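# Seat the loose gear on the gearbox's empty pin

## Task

Place the loose gear on the gearbox pin that has no gear, meshing its teeth with both the centre gear and the outer ring, resting flat and as low as the other two gears. Never let it drop farther than about a finger's width, and never release it from higher than the tops of the gear pins. After it is above its pin, open the fingers only once the pin is inside the gear's bore and its teeth line up with the ring's teeth. Finally, with the gripper empty, retreat so the gripper is at least 11 cm away from the gears.

## Robot and tools

Robot: a single six-joint arm (Trossen wxai follower) with a parallel two-finger gripper and a wrist camera. Joints from base outward: waist, shoulder, elbow, wrist pitch, wrist yaw, wrist roll. Ranges in rad: waist -3.054 to 3.054, shoulder 0.000 to 3.142, elbow 0.000 to 2.356, wrist pitch -1.571 to 1.571, wrist yaw -1.571 to 1.571, wrist roll -3.142 to 3.142. The base may sit tilted on its mount; the mount counts as arm for the clearance check.

Frame: the scene frame has its origin on the table surface under the arm base, +z up, +x forward, +y to the left when facing +x. Positions are in metres, quaternions written w first (qw, qx, qy, qz). In the gripper's own frame the fingers point along +x and close along y. end_effector_position is the spot between the finger pads, roughly 3-4 cm short of the fingertips. Reported hand position can be slightly wrong, especially at long reach.

A command row is always 8 numbers: x, y, z, qw, qx, qy, qz, opening. The first seven are an absolute target pose for the gripper in the scene frame (not an offset). Opening runs -1 to 1: +1 is fully open (0.088 m), empty fingers touch near -0.80, and lower values add nothing. Closing fully takes about 0.5 s or more. To keep orientation, repeat the desired quaternion in every row rather than copying the last reported one, which may have drifted.

Tools:
- execute_actions(actions, pictures). actions holds at most one item, or is empty. An empty list just reports the state. An action {"rows": [...], "steps": n} plays up to 15 rows, one per 1/30 s control step (n at most 15, default 15); if rows run out the last is held. A wait {"steps": n} (n up to 300) sends nothing and returns when n steps have elapsed since the previous result, with your reply time included. A target more than 0.6 m from the last reported position along any gripper axis gets the call refused, and nothing is sent. pictures (boolean) toggles camera images; they come by default.
- move(target, speed): target is one 8-number row as above, an absolute pose plus opening. The gripper follows a straight path toward it lasting 0.5 to 10 s (cut off at 10 s); speed is the path's top speed in m/s, 0.002 to 0.5, default 0.25, with rotation capped at 2x that in rad/s. It rotates the short way. It does not avoid obstacles, may overshoot speed (notably with the arm nearly straight) and lags the path. The opening is applied at the start. The result adds a move: line with the ending (done, off_target, moving, held, fault), acting limits (paced = pose clipped; held = some steps blocked, after which the arm may suddenly speed up) and distance from target.
- wait(seconds): 0 to 10 s, sends nothing new.
- zoom_image(camera, region): closer view of part of a camera's latest image; region [x0, y0, x1, y1] in pixels from the top-left, at most 504x504. Cameras: cam_head_left, cam_head_right, cam_high, cam_low, cam_wrist, all 504x504.
- show_instructions(): shows the reference images for the scene.
- read_manual(section): licence texts only; moves nothing.
- finished_scene(scene): ends and grades the given scene (1 or 2); irreversible. The goal must hold at that moment.

Motion details: each control step the commanded pose is limited to within 70 mm and 16 degrees of the measured pose, then damped inverse kinematics drives the joints, favouring position over orientation. After an action ends, the arm only continues to that last clipped pose, so check the result and send the remainder. Friction may leave the gripper short or slightly tilted, and tiny moves may not happen; verify position and orientation and correct tilt. The simulation keeps running while you think.

Results: a state line with gripper position, quaternion and linear/angular velocities; Joint positions and Joint velocities (six joints in rad, then pad gap in m); joint torques (offset, scaled and noisy); grip_measured on the opening scale; a Hand target line with the current controller goal. "pose unreachable" means the clearance check altered or blocked the command, and HELD marks those steps. MOTOR HOT appears from 50 °C; at 95 °C an OVER-TEMPERATURE FAULT holds the arm, and if it does not cool within 30-60 s the arm goes limp.

Gripping: to hold something, command an opening well under grip_measured; the bigger the gap, the tighter the squeeze. Readings may be off by about 1 mm consistently. Pad force is about 34 N max, but fast closing can push harder and even pop the fingers open.

Cautions: if contact torque reaches a joint's load limit (N m: waist 18.2, shoulder 22.5, elbow 22.4, wrist pitch 5.92, wrist yaw 5.9, wrist roll 5.54; held weight counts) the arm freezes 10 s and the call's remainder is dropped. Contact force grows with speed and with how far the target lies beyond the contact, so approach slowly with targets just at the contact. A blocked arm keeps pushing until given a new command. Avoid dropping the gear, slipping, slamming or hard pushes, and never knock anything off the table. Loose objects may occasionally be nudged by an outside push.

Each tool is called after "Emit:" as name(argument=value, ...), one argument or row to a line, values as JSON.

Reference images:

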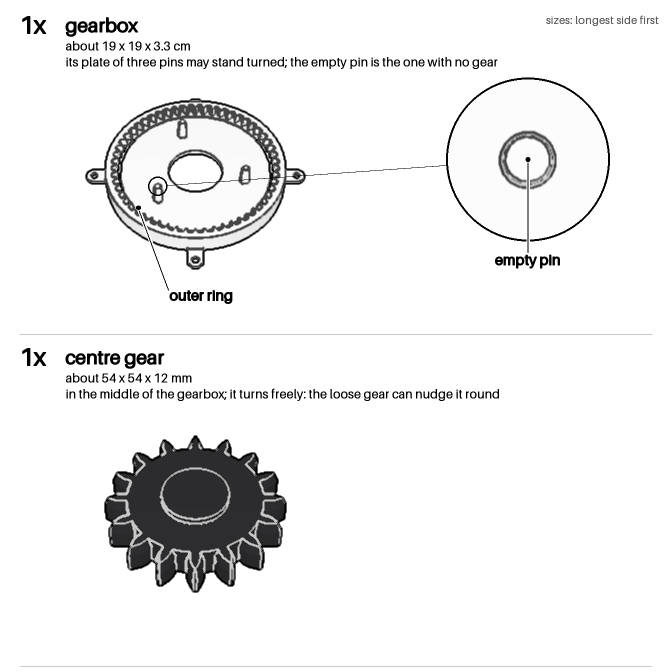

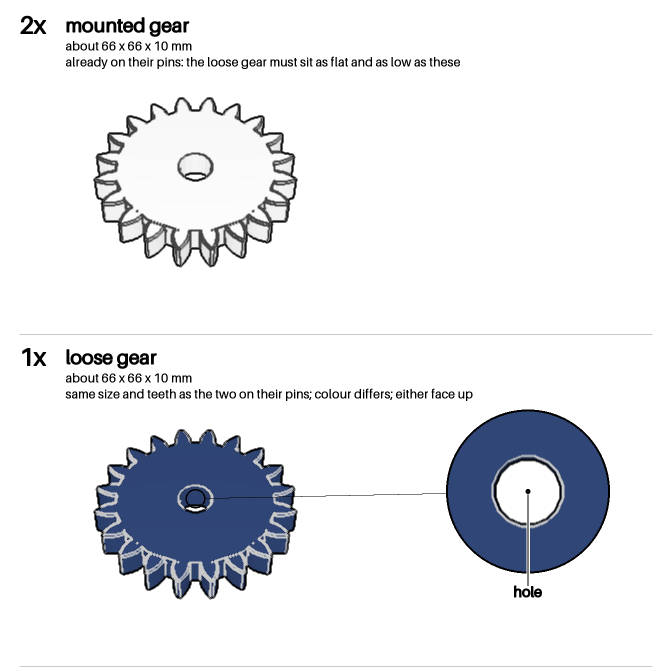

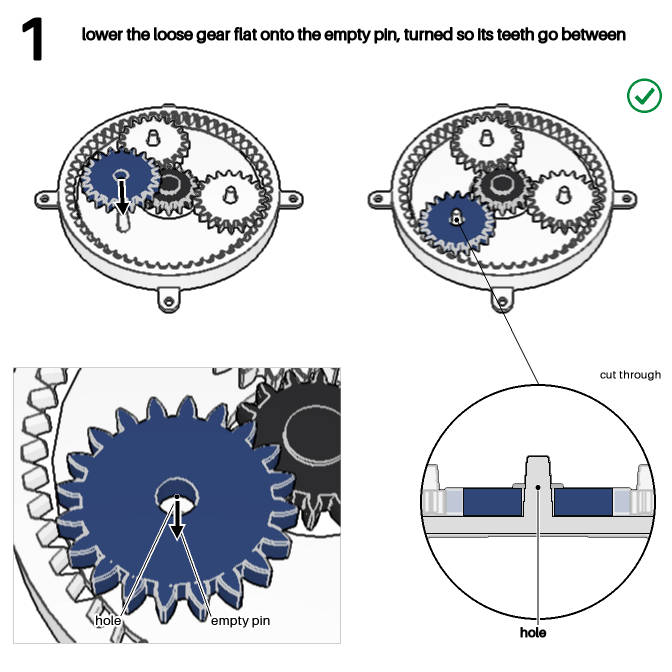

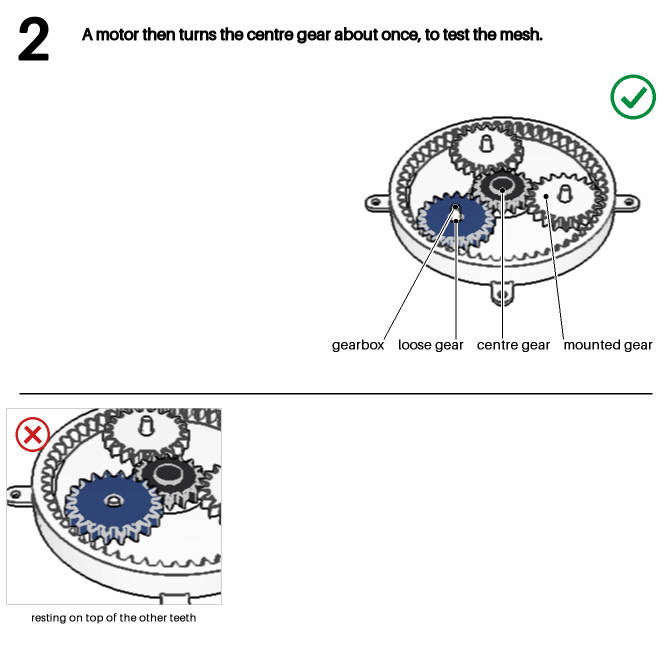

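## Session

Emit:
execute_actions(
  actions=[],
)

Scene clock: 0.00 s of 4147.00 s.
end_effector_position=(+0.3103, +0.2511, +0.2744) grip_measured=+0.827 end_effector_quat_wxyz=(+0.919, -0.393, -0.024, +0.028) end_effector_velocity=(+0.001, +0.000, -0.000) end_effector_angular_velocity=(-0.008, +0.001, +0.005)
Joint positions: [0.017 0.858 0.663 0.24  0.01  0.015 0.08 ]
Joint velocities: [-0.002  0.002 -0.002  0.007 -0.007 -0.007 -0.   ]
Joint torques (N m, as the arm reports them, + toward a larger angle): no reading
Motor temperatures (°C, as the motors report them): [26 25 23 24 25 23]
Heat: hottest waist 26 °C (+0.0 °C/min).
Hand target: +0.310, +0.251, +0.274; +0.919, -0.393, -0.024, +0.028

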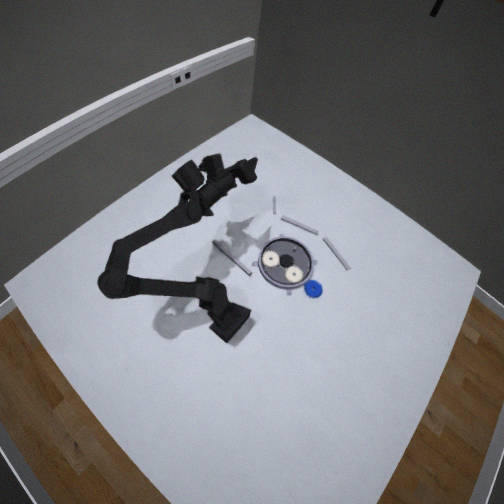

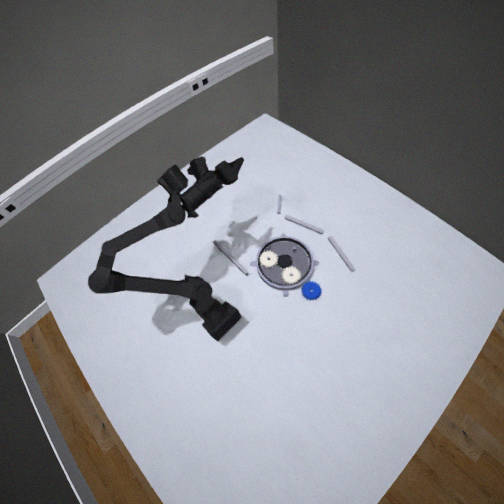

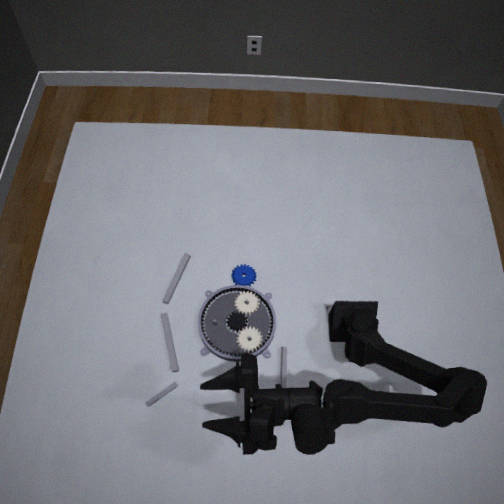

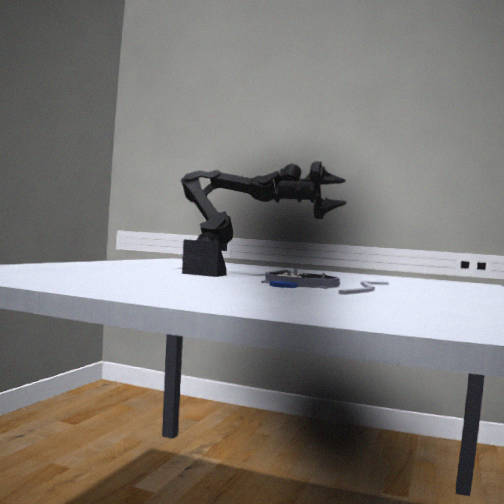

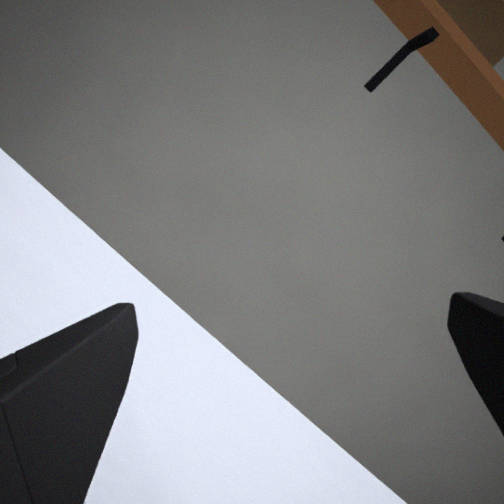

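Emit:
move(
  target=[0.29,-0.12,0.15,0.707,0,0.707,0,1],
)

Scene clock: 5.47 s of 4147.00 s.
end_effector_position=(+0.2874, -0.1189, +0.1474) grip_measured=+0.990 end_effector_quat_wxyz=(+0.704, -0.002, +0.710, +0.007) end_effector_velocity=(+0.001, -0.002, -0.001) end_effector_angular_velocity=(+0.013, -0.001, -0.001)
Joint positions: [-0.75   2.456  1.588 -1.349 -0.568 -0.928  0.088]
Joint velocities: [-0.002  0.017  0.012 -0.007 -0.007 -0.007 -0.   ]
Joint torques (N m, as the arm reports them, + toward a larger angle): [-6.02 -4.46  7.55  0.02  0.1  -0.1 ]
Motor temperatures (°C, as the motors report them): [26 25 23 24 25 23]
Heat: hottest waist 26 °C (+0.0 °C/min).
Hand target: +0.287, -0.122, +0.148; +0.704, -0.003, +0.710, +0.007
Off the commanded pose: 0.004 m, 1 deg.
move: done

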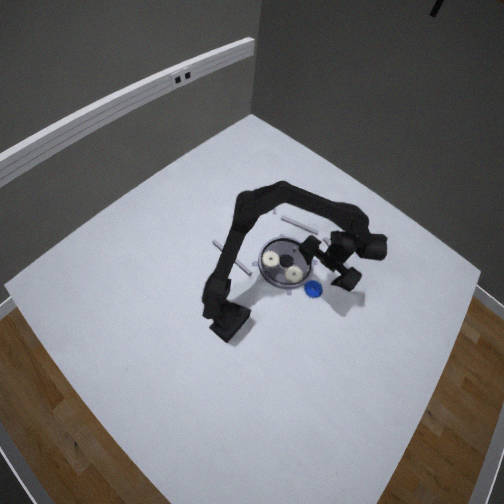

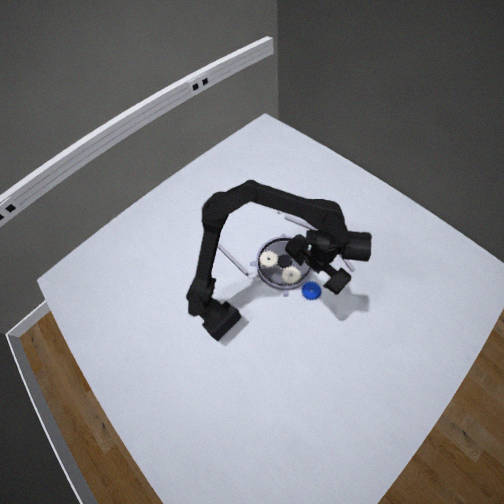

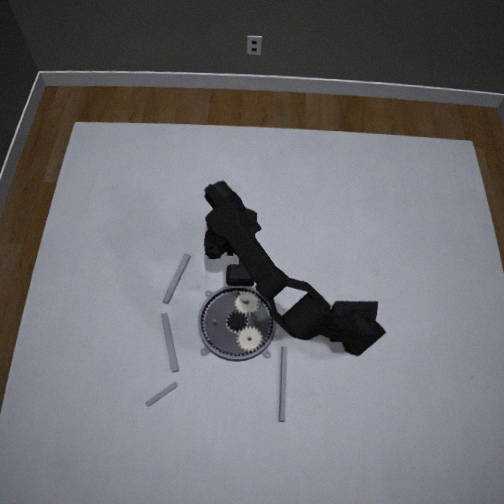

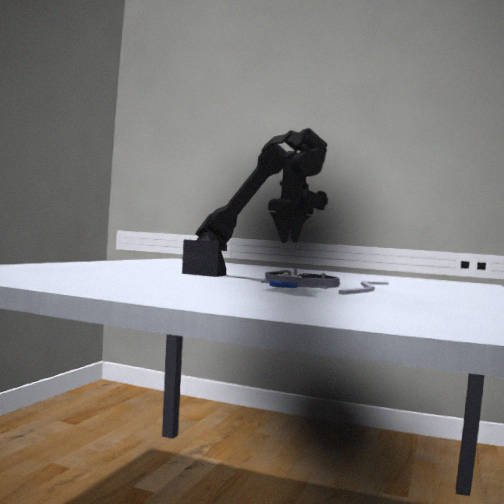

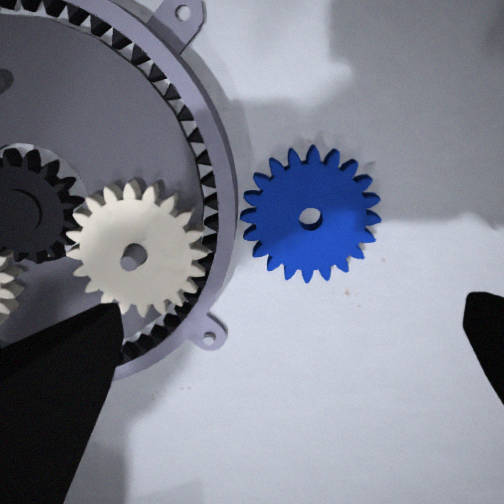

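Emit:
move(
  target=[0.29,-0.12,0.08,0.5,-0.5,0.5,0.5,1],
)

Scene clock: 11.07 s of 4147.00 s.
end_effector_position=(+0.2928, -0.1196, +0.0835) grip_measured=+0.990 end_effector_quat_wxyz=(+0.498, -0.504, +0.501, +0.496) end_effector_velocity=(+0.001, +0.003, +0.001) end_effector_angular_velocity=(+0.020, -0.013, +0.016)
Joint positions: [-0.645  2.461  1.392 -1.063 -0.627 -2.367  0.088]
Joint velocities: [-0.002 -0.002 -0.002 -0.007 -0.022 -0.022 -0.   ]
Joint torques (N m, as the arm reports them, + toward a larger angle): [-5.69 -4.49  4.75  0.4  -0.1  -0.11]
Motor temperatures (°C, as the motors report them): [27 26 24 24 25 23]
Heat: hottest waist 27 °C (+5.4 °C/min).
Hand target: +0.290, -0.120, +0.080; +0.500, -0.500, +0.500, +0.500
Off the commanded pose: 0.005 m, 1 deg.
move: done

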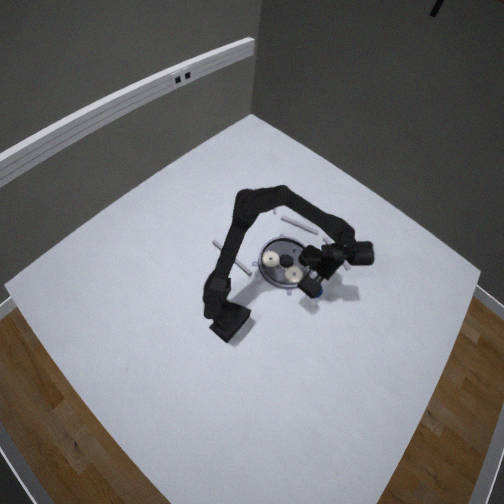

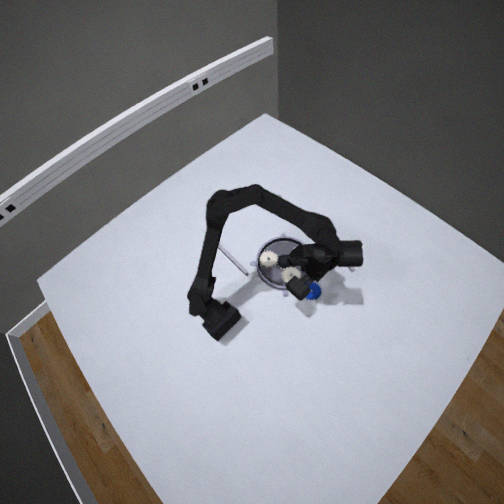

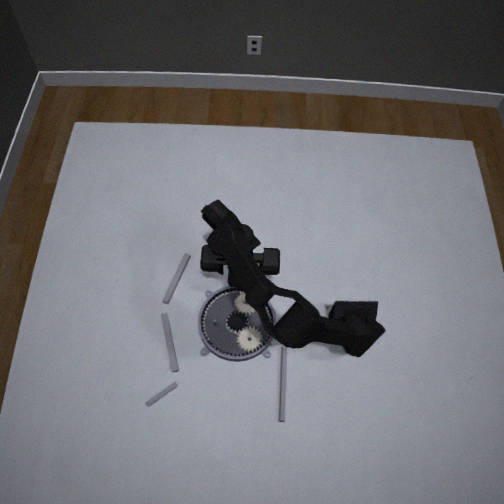

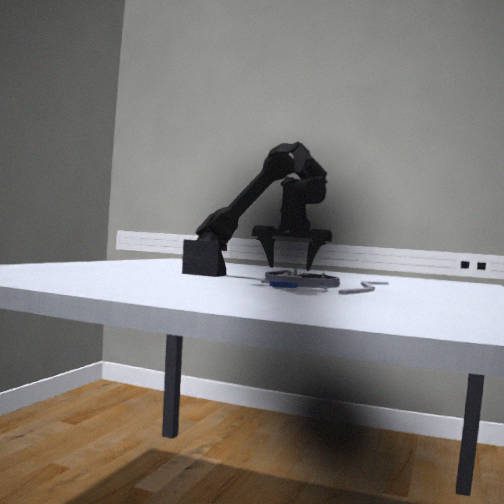

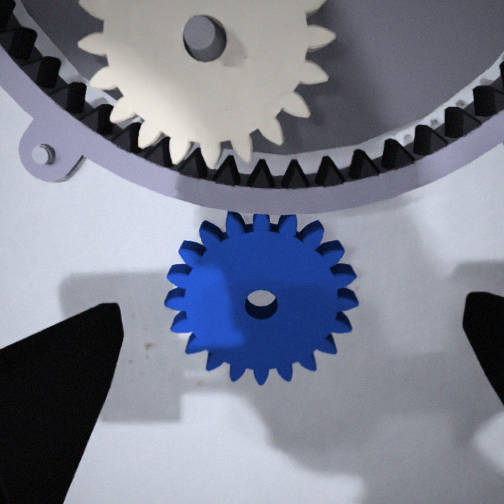

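Emit:
move(
  target=[0.281,-0.12,0.042,0.5,-0.5,0.5,0.5,1],
  speed=0.08,
)

Scene clock: 12.90 s of 4147.00 s.
end_effector_position=(+0.2837, -0.1198, +0.0451) grip_measured=+0.990 end_effector_quat_wxyz=(+0.496, -0.505, +0.499, +0.500) end_effector_velocity=(+0.000, -0.001, -0.001) end_effector_angular_velocity=(-0.001, -0.014, +0.013)
Joint positions: [-0.594  2.477  1.268 -0.893 -0.654 -2.324  0.088]
Joint velocities: [-0.002 -0.002 -0.012  0.022 -0.007 -0.007 -0.   ]
Joint torques (N m, as the arm reports them, + toward a larger angle): [-5.56 -4.5   4.42  0.4  -0.13  0.1 ]
Motor temperatures (°C, as the motors report them): [28 26 24 24 25 24]
Heat: hottest waist 28 °C (+9.3 °C/min).
Hand target: +0.281, -0.120, +0.042; +0.500, -0.500, +0.500, +0.500
Off the commanded pose: 0.004 m, 1 deg.
move: done

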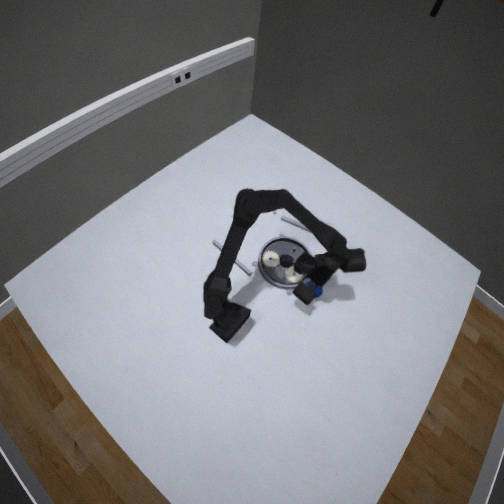

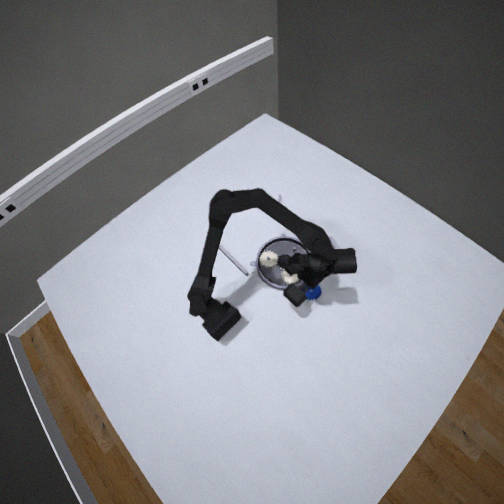

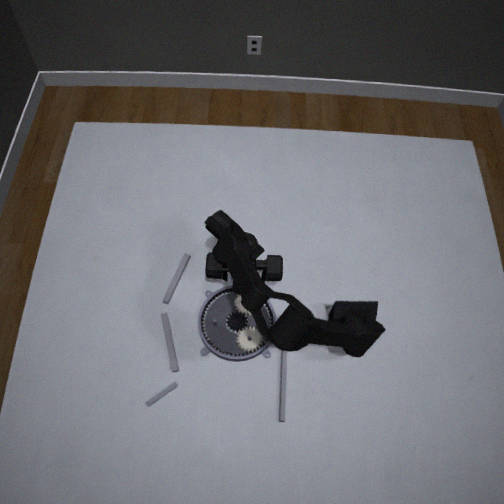

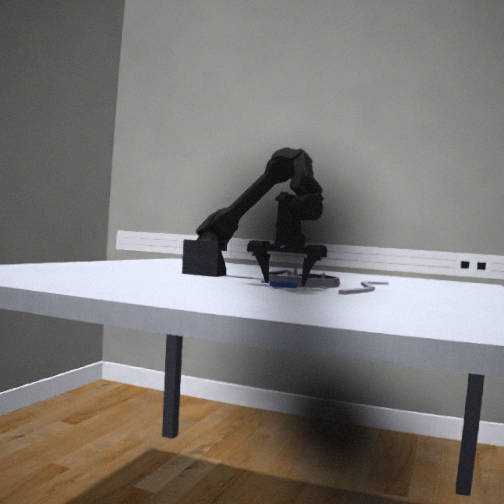

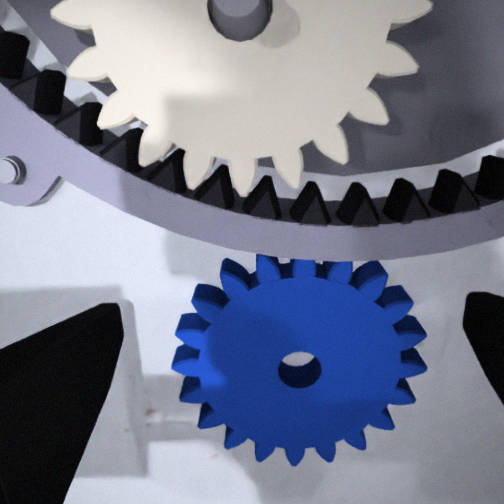

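Emit:
move(
  target=[0.282,-0.12,0.038,0.5,-0.5,0.5,0.5,0.2],
  speed=0.03,
)

Emit:
move(
  target=[0.282,-0.12,0.10,0.5,-0.5,0.5,0.5,0.2],
  speed=0.08,
)

Scene clock: 14.53 s of 4147.00 s.
end_effector_position=(+0.2848, -0.1206, +0.0441) grip_measured=+0.464 end_effector_quat_wxyz=(+0.497, -0.507, +0.499, +0.497) end_effector_velocity=(+0.002, +0.003, +0.002) end_effector_angular_velocity=(+0.018, -0.015, -0.010)
Joint positions: [-0.591  2.477  1.264 -0.88  -0.655 -2.315  0.062]
Joint velocities: [-0.002 -0.002  0.002 -0.007 -0.022  0.007 -0.   ]
Joint torques (N m, as the arm reports them, + toward a larger angle): [-5.06 -4.03  4.14  0.68 -0.21  0.09]
Motor temperatures (°C, as the motors report them): [28 26 24 24 25 24]
Heat: hottest waist 28 °C (+8.3 °C/min).
Hand target: +0.282, -0.120, +0.038; +0.500, -0.500, +0.500, +0.500
Off the commanded pose: 0.007 m, 1 deg.
move: done

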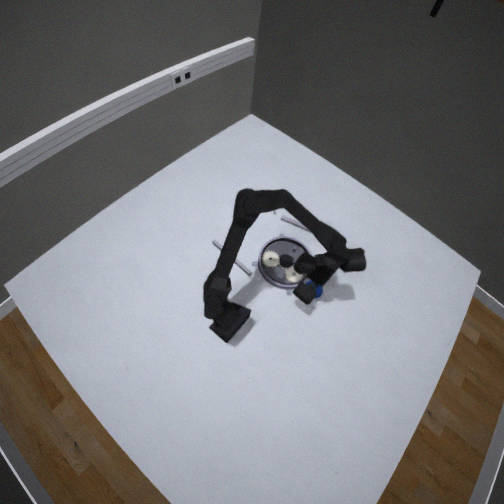

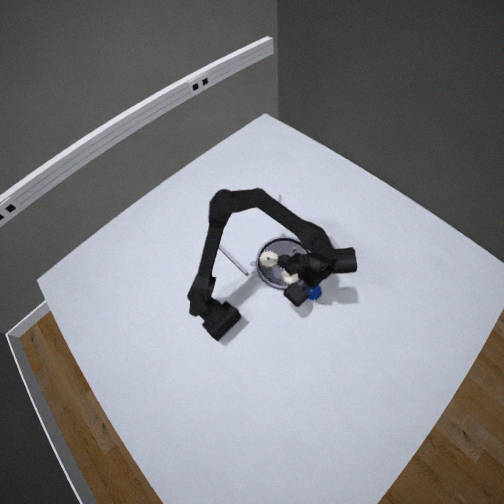

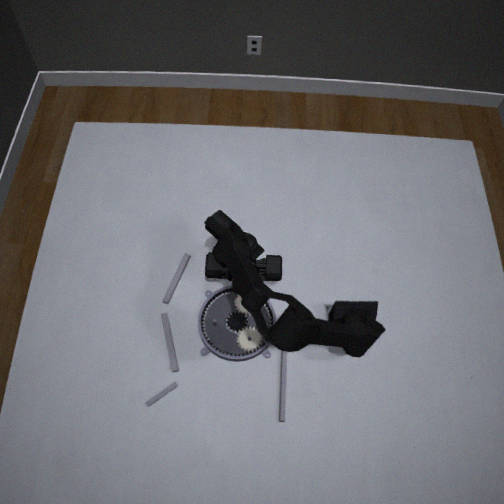

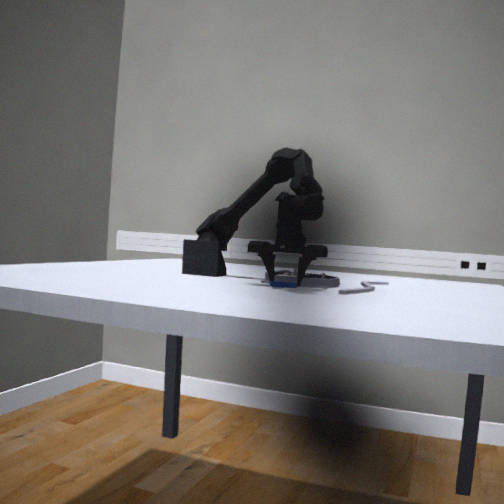

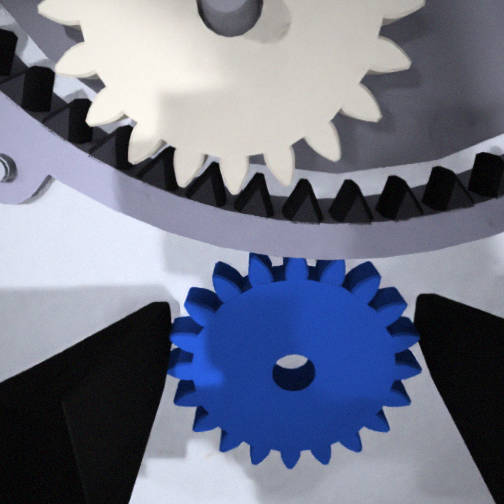

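Scene clock: 15.63 s of 4147.00 s.
end_effector_position=(+0.2788, -0.1192, +0.0935) grip_measured=+0.464 end_effector_quat_wxyz=(+0.503, -0.491, +0.502, +0.504) end_effector_velocity=(-0.000, +0.001, +0.004) end_effector_angular_velocity=(-0.000, +0.008, +0.002)
Joint positions: [-0.685  2.454  1.391 -1.129 -0.609 -2.418  0.062]
Joint velocities: [-0.002 -0.002  0.012 -0.022  0.007 -0.007 -0.   ]
Joint torques (N m, as the arm reports them, + toward a larger angle): [-6.02 -6.15  7.26 -0.03  0.1  -0.09]
Motor temperatures (°C, as the motors report them): [28 27 24 24 25 24]
Heat: hottest waist 28 °C (+7.7 °C/min).
Hand target: +0.282, -0.120, +0.100; +0.500, -0.500, +0.500, +0.500
Off the commanded pose: 0.007 m, 1 deg.
move: done

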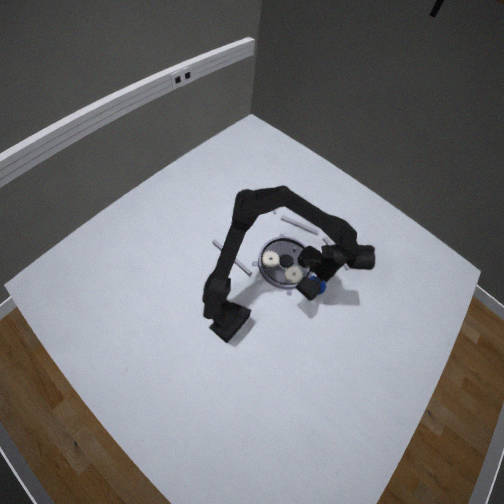

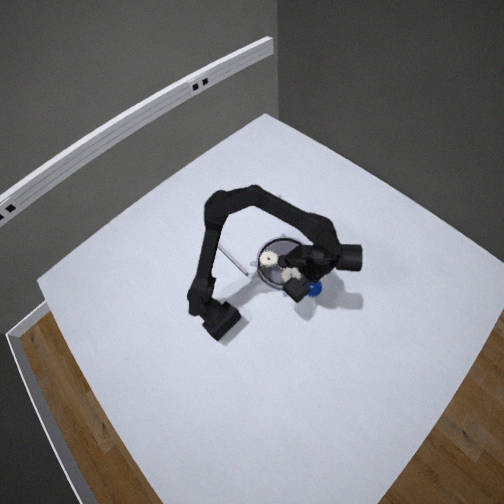

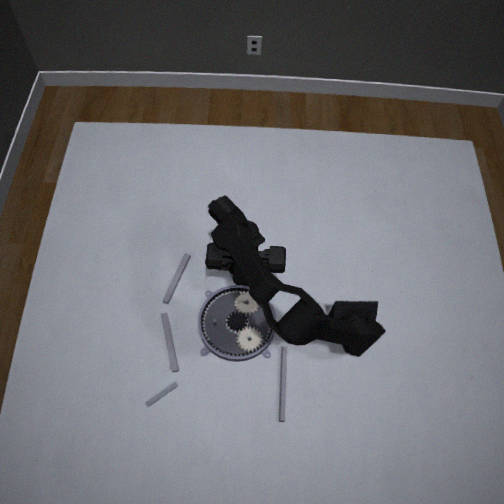

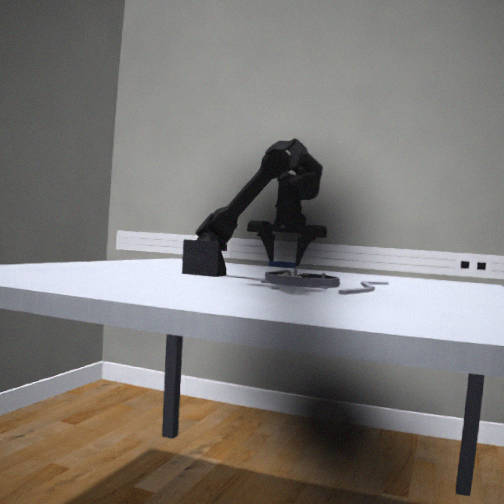

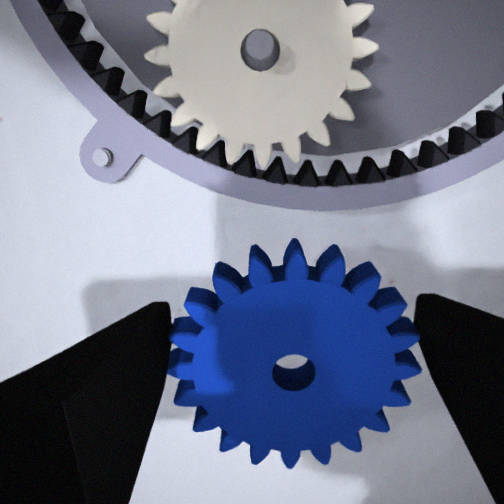

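Emit:
move(
  target=[0.358,0.012,0.10,0.707,0,0.707,0,0.2],
  speed=0.1,
)

Scene clock: 25.23 s of 4147.00 s.
end_effector_position=(+0.3558, +0.0081, +0.0952) grip_measured=+0.463 end_effector_quat_wxyz=(+0.702, +0.003, +0.712, -0.002) end_effector_velocity=(-0.001, +0.001, +0.001) end_effector_angular_velocity=(+0.009, -0.001, -0.014)
Joint positions: [-0.376  2.259  1.526 -1.229 -0.75  -0.497  0.062]
Joint velocities: [-0.002 -0.002 -0.002 -0.007 -0.007  0.007 -0.   ]
Joint torques (N m, as the arm reports them, + toward a larger angle): [-6.93 -5.99  6.8   0.02 -0.1   0.11]
Motor temperatures (°C, as the motors report them): [30 29 24 24 25 24]
Heat: hottest waist 30 °C (+9.5 °C/min).
Hand target: +0.359, +0.012, +0.100; +0.708, -0.001, +0.707, -0.001
Off the commanded pose: 0.007 m, 1 deg.
move: done

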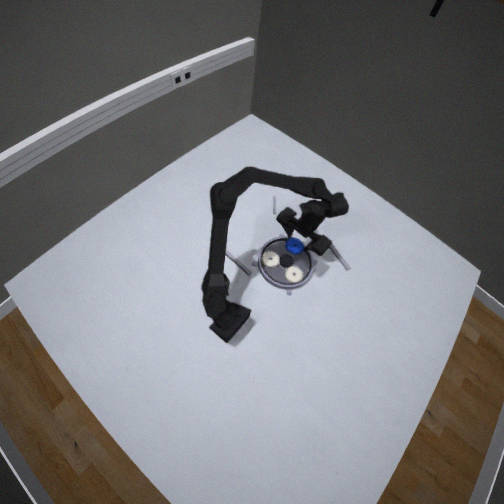

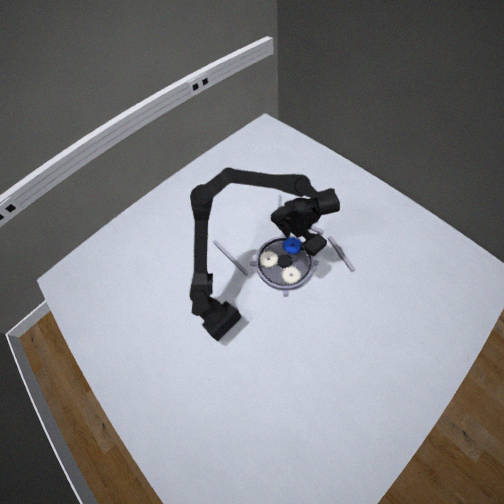

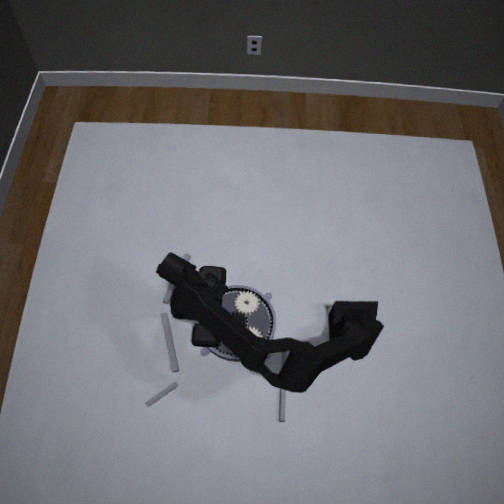

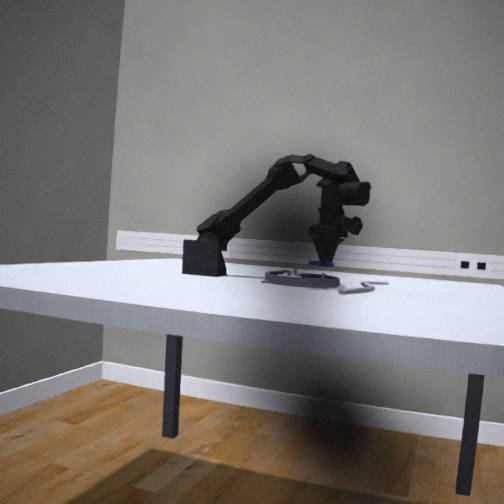

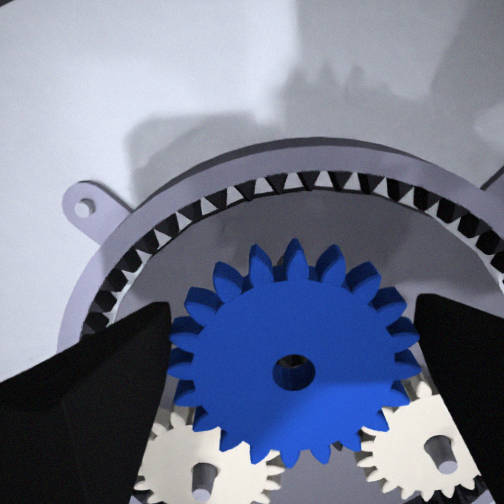

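Looks roughly aligned. Lower.

Emit:
move(
  target=[0.358,0.012,0.072,0.707,0,0.707,0,0.2],
  speed=0.04,
)

Scene clock: 27.17 s of 4147.00 s.
end_effector_position=(+0.3586, +0.0089, +0.0764) grip_measured=+0.466 end_effector_quat_wxyz=(+0.708, +0.000, +0.706, -0.004) end_effector_velocity=(+0.001, +0.003, +0.003) end_effector_angular_velocity=(-0.002, -0.022, +0.010)
Joint positions: [-0.339  2.25   1.463 -1.118 -0.764 -0.434  0.062]
Joint velocities: [-0.002 -0.022 -0.017  0.022 -0.007  0.007  0.   ]
Joint torques (N m, as the arm reports them, + toward a larger angle): [-5.78 -5.02  4.15  0.83 -0.21  0.1 ]
Motor temperatures (°C, as the motors report them): [30 29 24 24 25 24]
Heat: hottest waist 30 °C (+8.8 °C/min).
Hand target: +0.358, +0.012, +0.072; +0.707, -0.000, +0.707, -0.000
Off the commanded pose: 0.005 m, 0 deg.
move: done

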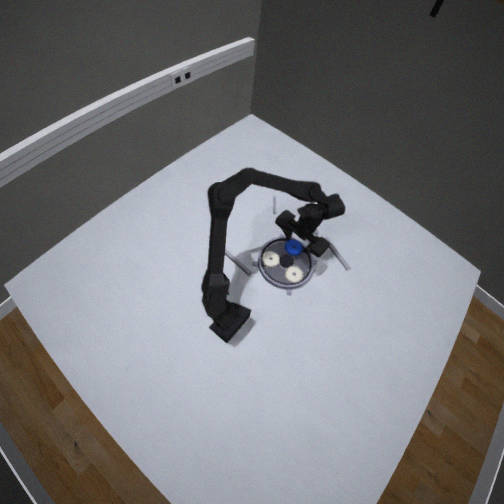

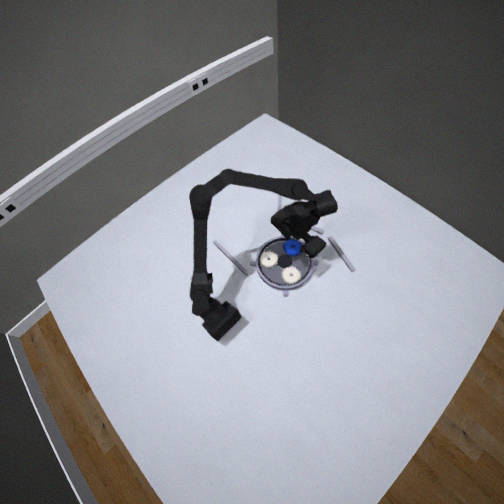

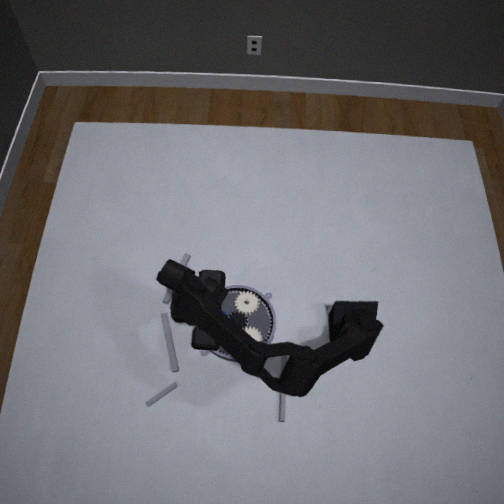

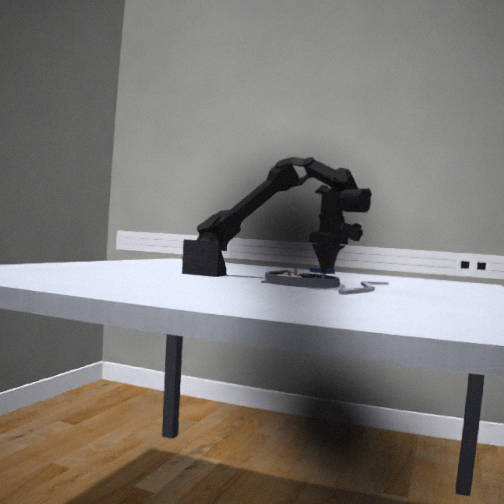

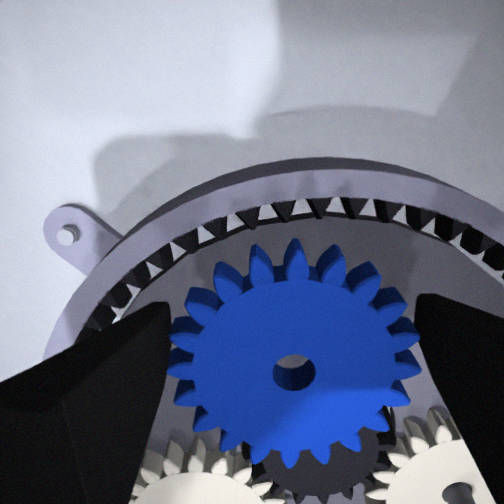

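Emit:
move(
  target=[0.364,0.014,0.062,0.707,0,0.707,0,0.2],
  speed=0.03,
)

Scene clock: 29.17 s of 4147.00 s.
end_effector_position=(+0.3631, +0.0078, +0.0756) grip_measured=+0.466 end_effector_quat_wxyz=(+0.714, +0.001, +0.700, -0.011) end_effector_velocity=(+0.004, +0.002, -0.002) end_effector_angular_velocity=(-0.000, -0.012, +0.013)
Joint positions: [-0.335  2.248  1.461 -1.088 -0.764 -0.399  0.062]
Joint velocities: [ 0.007 -0.002 -0.002  0.022 -0.007  0.007 -0.   ]
Joint torques (N m, as the arm reports them, + toward a larger angle): [-3.86 -3.76  4.44  1.34 -0.47  0.12]
Motor temperatures (°C, as the motors report them): [30 29 24 24 25 24]
Heat: hottest waist 30 °C (+8.2 °C/min).
Hand target: +0.364, +0.014, +0.062; +0.707, -0.000, +0.707, +0.000
Off the commanded pose: 0.015 m, 2 deg.
move: off_target

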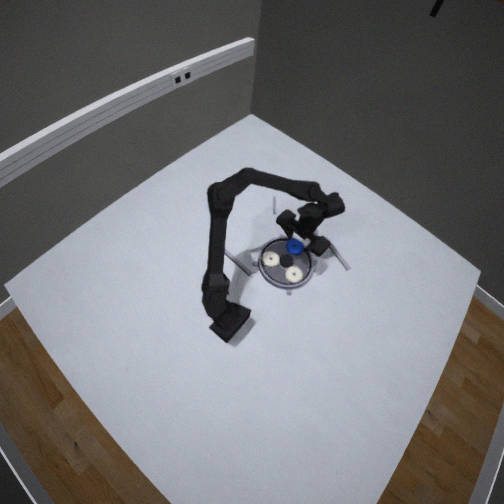

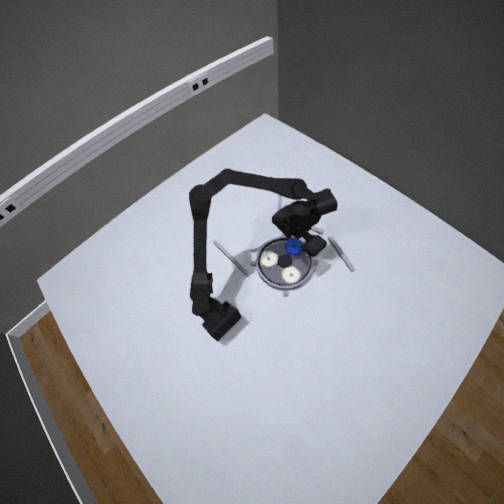

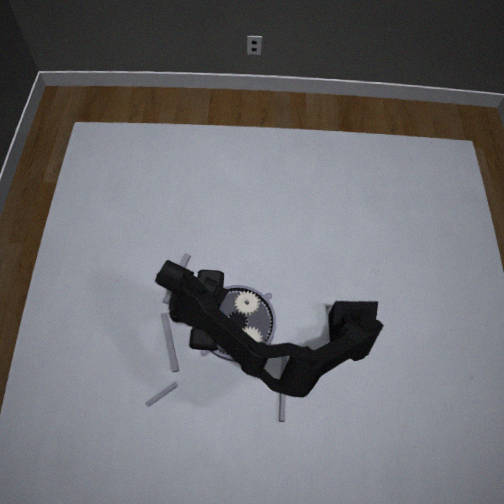

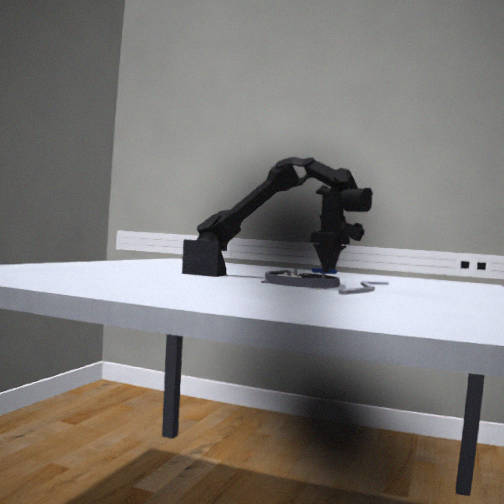

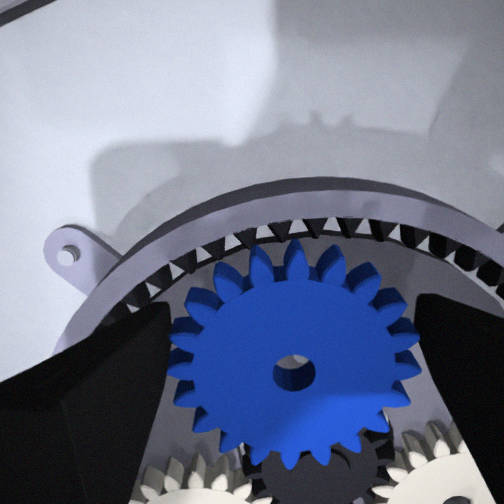

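Emit:
execute_actions(
  actions=[
    {"rows":[[0.366,0.003,0.082,0.707,0,0.707,0,0.2]],"steps":15},
  ],
  pictures=false,
)

Emit:
move(
  target=[0.366,0.003,0.064,0.707,0,0.707,0,0.2],
  speed=0.03,
)

Scene clock: 31.03 s of 4147.00 s.
end_effector_position=(+0.3644, +0.0060, +0.0799) grip_measured=+0.465 end_effector_quat_wxyz=(+0.706, +0.001, +0.708, +0.001) end_effector_velocity=(+0.001, +0.003, +0.003) end_effector_angular_velocity=(+0.009, -0.000, +0.001)
Joint positions: [-0.347  2.283  1.517 -1.158 -0.766 -0.458  0.062]
Joint velocities: [-0.002 -0.002  0.012 -0.022 -0.007 -0.007  0.   ]
Joint torques (N m, as the arm reports them, + toward a larger angle): [-7.58 -4.29  6.66  0.03  0.09 -0.1 ]
Motor temperatures (°C, as the motors report them): [30 29 24 24 25 24]
Heat: hottest waist 30 °C (+7.7 °C/min).
Hand target: +0.366, +0.003, +0.082; +0.707, +0.000, +0.707, -0.000
Off the commanded pose: 0.004 m, 0 deg.
Steps of this call (steps 1 to 41: nothing new was sent; steps 42 to 56: all 15 steps of this action). Readings (end_effector_position):
42: (+0.3644, +0.0085, +0.0762)
43: (+0.3649, +0.0089, +0.0767)
45: (+0.3651, +0.0085, +0.0770)
49: (+0.3640, +0.0067, +0.0777)
56: the state above

Scene clock: 32.10 s of 4147.00 s.
end_effector_position=(+0.3666, +0.0001, +0.0751) grip_measured=+0.465 end_effector_quat_wxyz=(+0.713, +0.001, +0.701, -0.006) end_effector_velocity=(+0.002, -0.001, +0.000) end_effector_angular_velocity=(+0.001, -0.016, +0.018)
Joint positions: [-0.346  2.284  1.492 -1.101 -0.766 -0.426  0.062]
Joint velocities: [-0.002 -0.002 -0.007  0.022 -0.007 -0.007 -0.   ]
Joint torques (N m, as the arm reports them, + toward a larger angle): [-4.8  -4.08  3.81  1.42 -0.23  0.11]
Motor temperatures (°C, as the motors report them): [30 29 24 25 25 24]
Heat: hottest waist 30 °C (+7.5 °C/min).
Hand target: +0.366, +0.003, +0.064; +0.707, -0.000, +0.707, +0.000
Off the commanded pose: 0.011 m, 1 deg.
move: off_target

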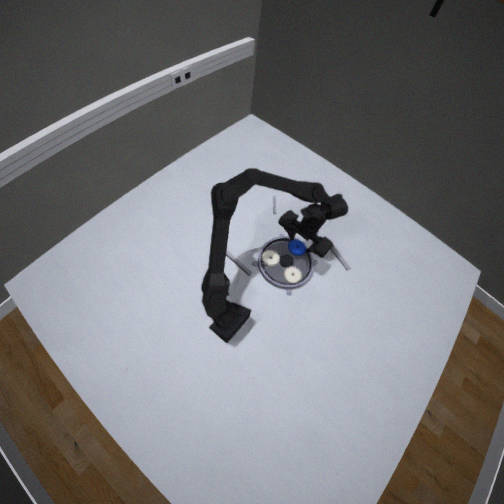

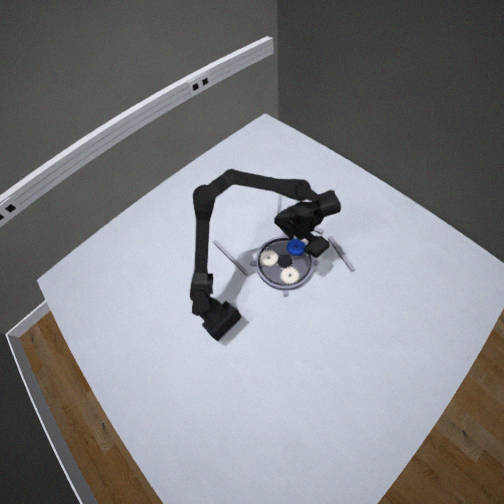

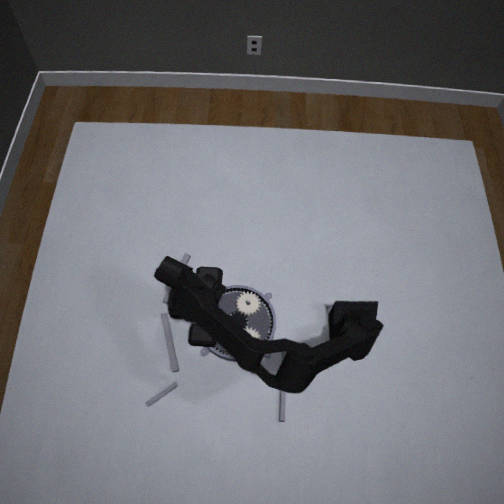

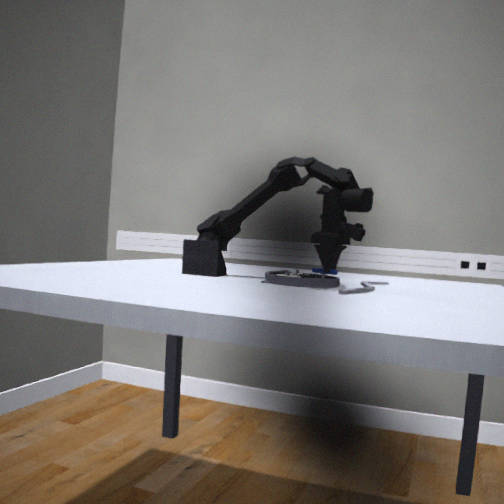

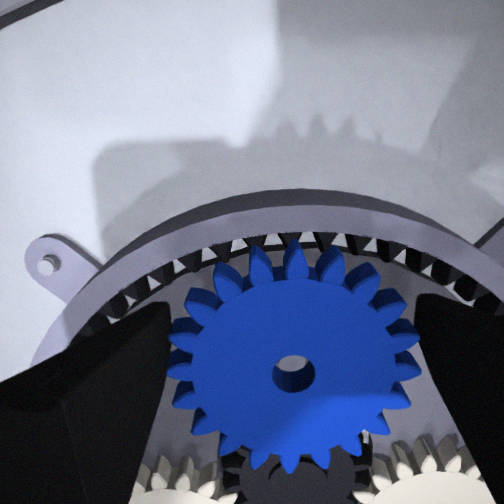

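Emit:
zoom_image(
  camera="cam_wrist",
  region=[200,300,400,500],
)

Region (200, 300, 400, 500) of cam_wrist's 504x504 image, scaled by 2.520, with more detail than that image has.

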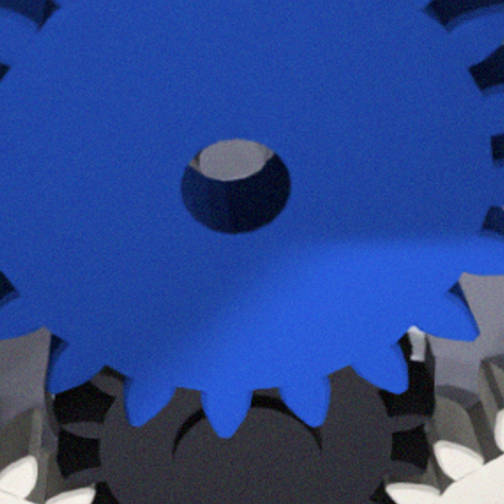

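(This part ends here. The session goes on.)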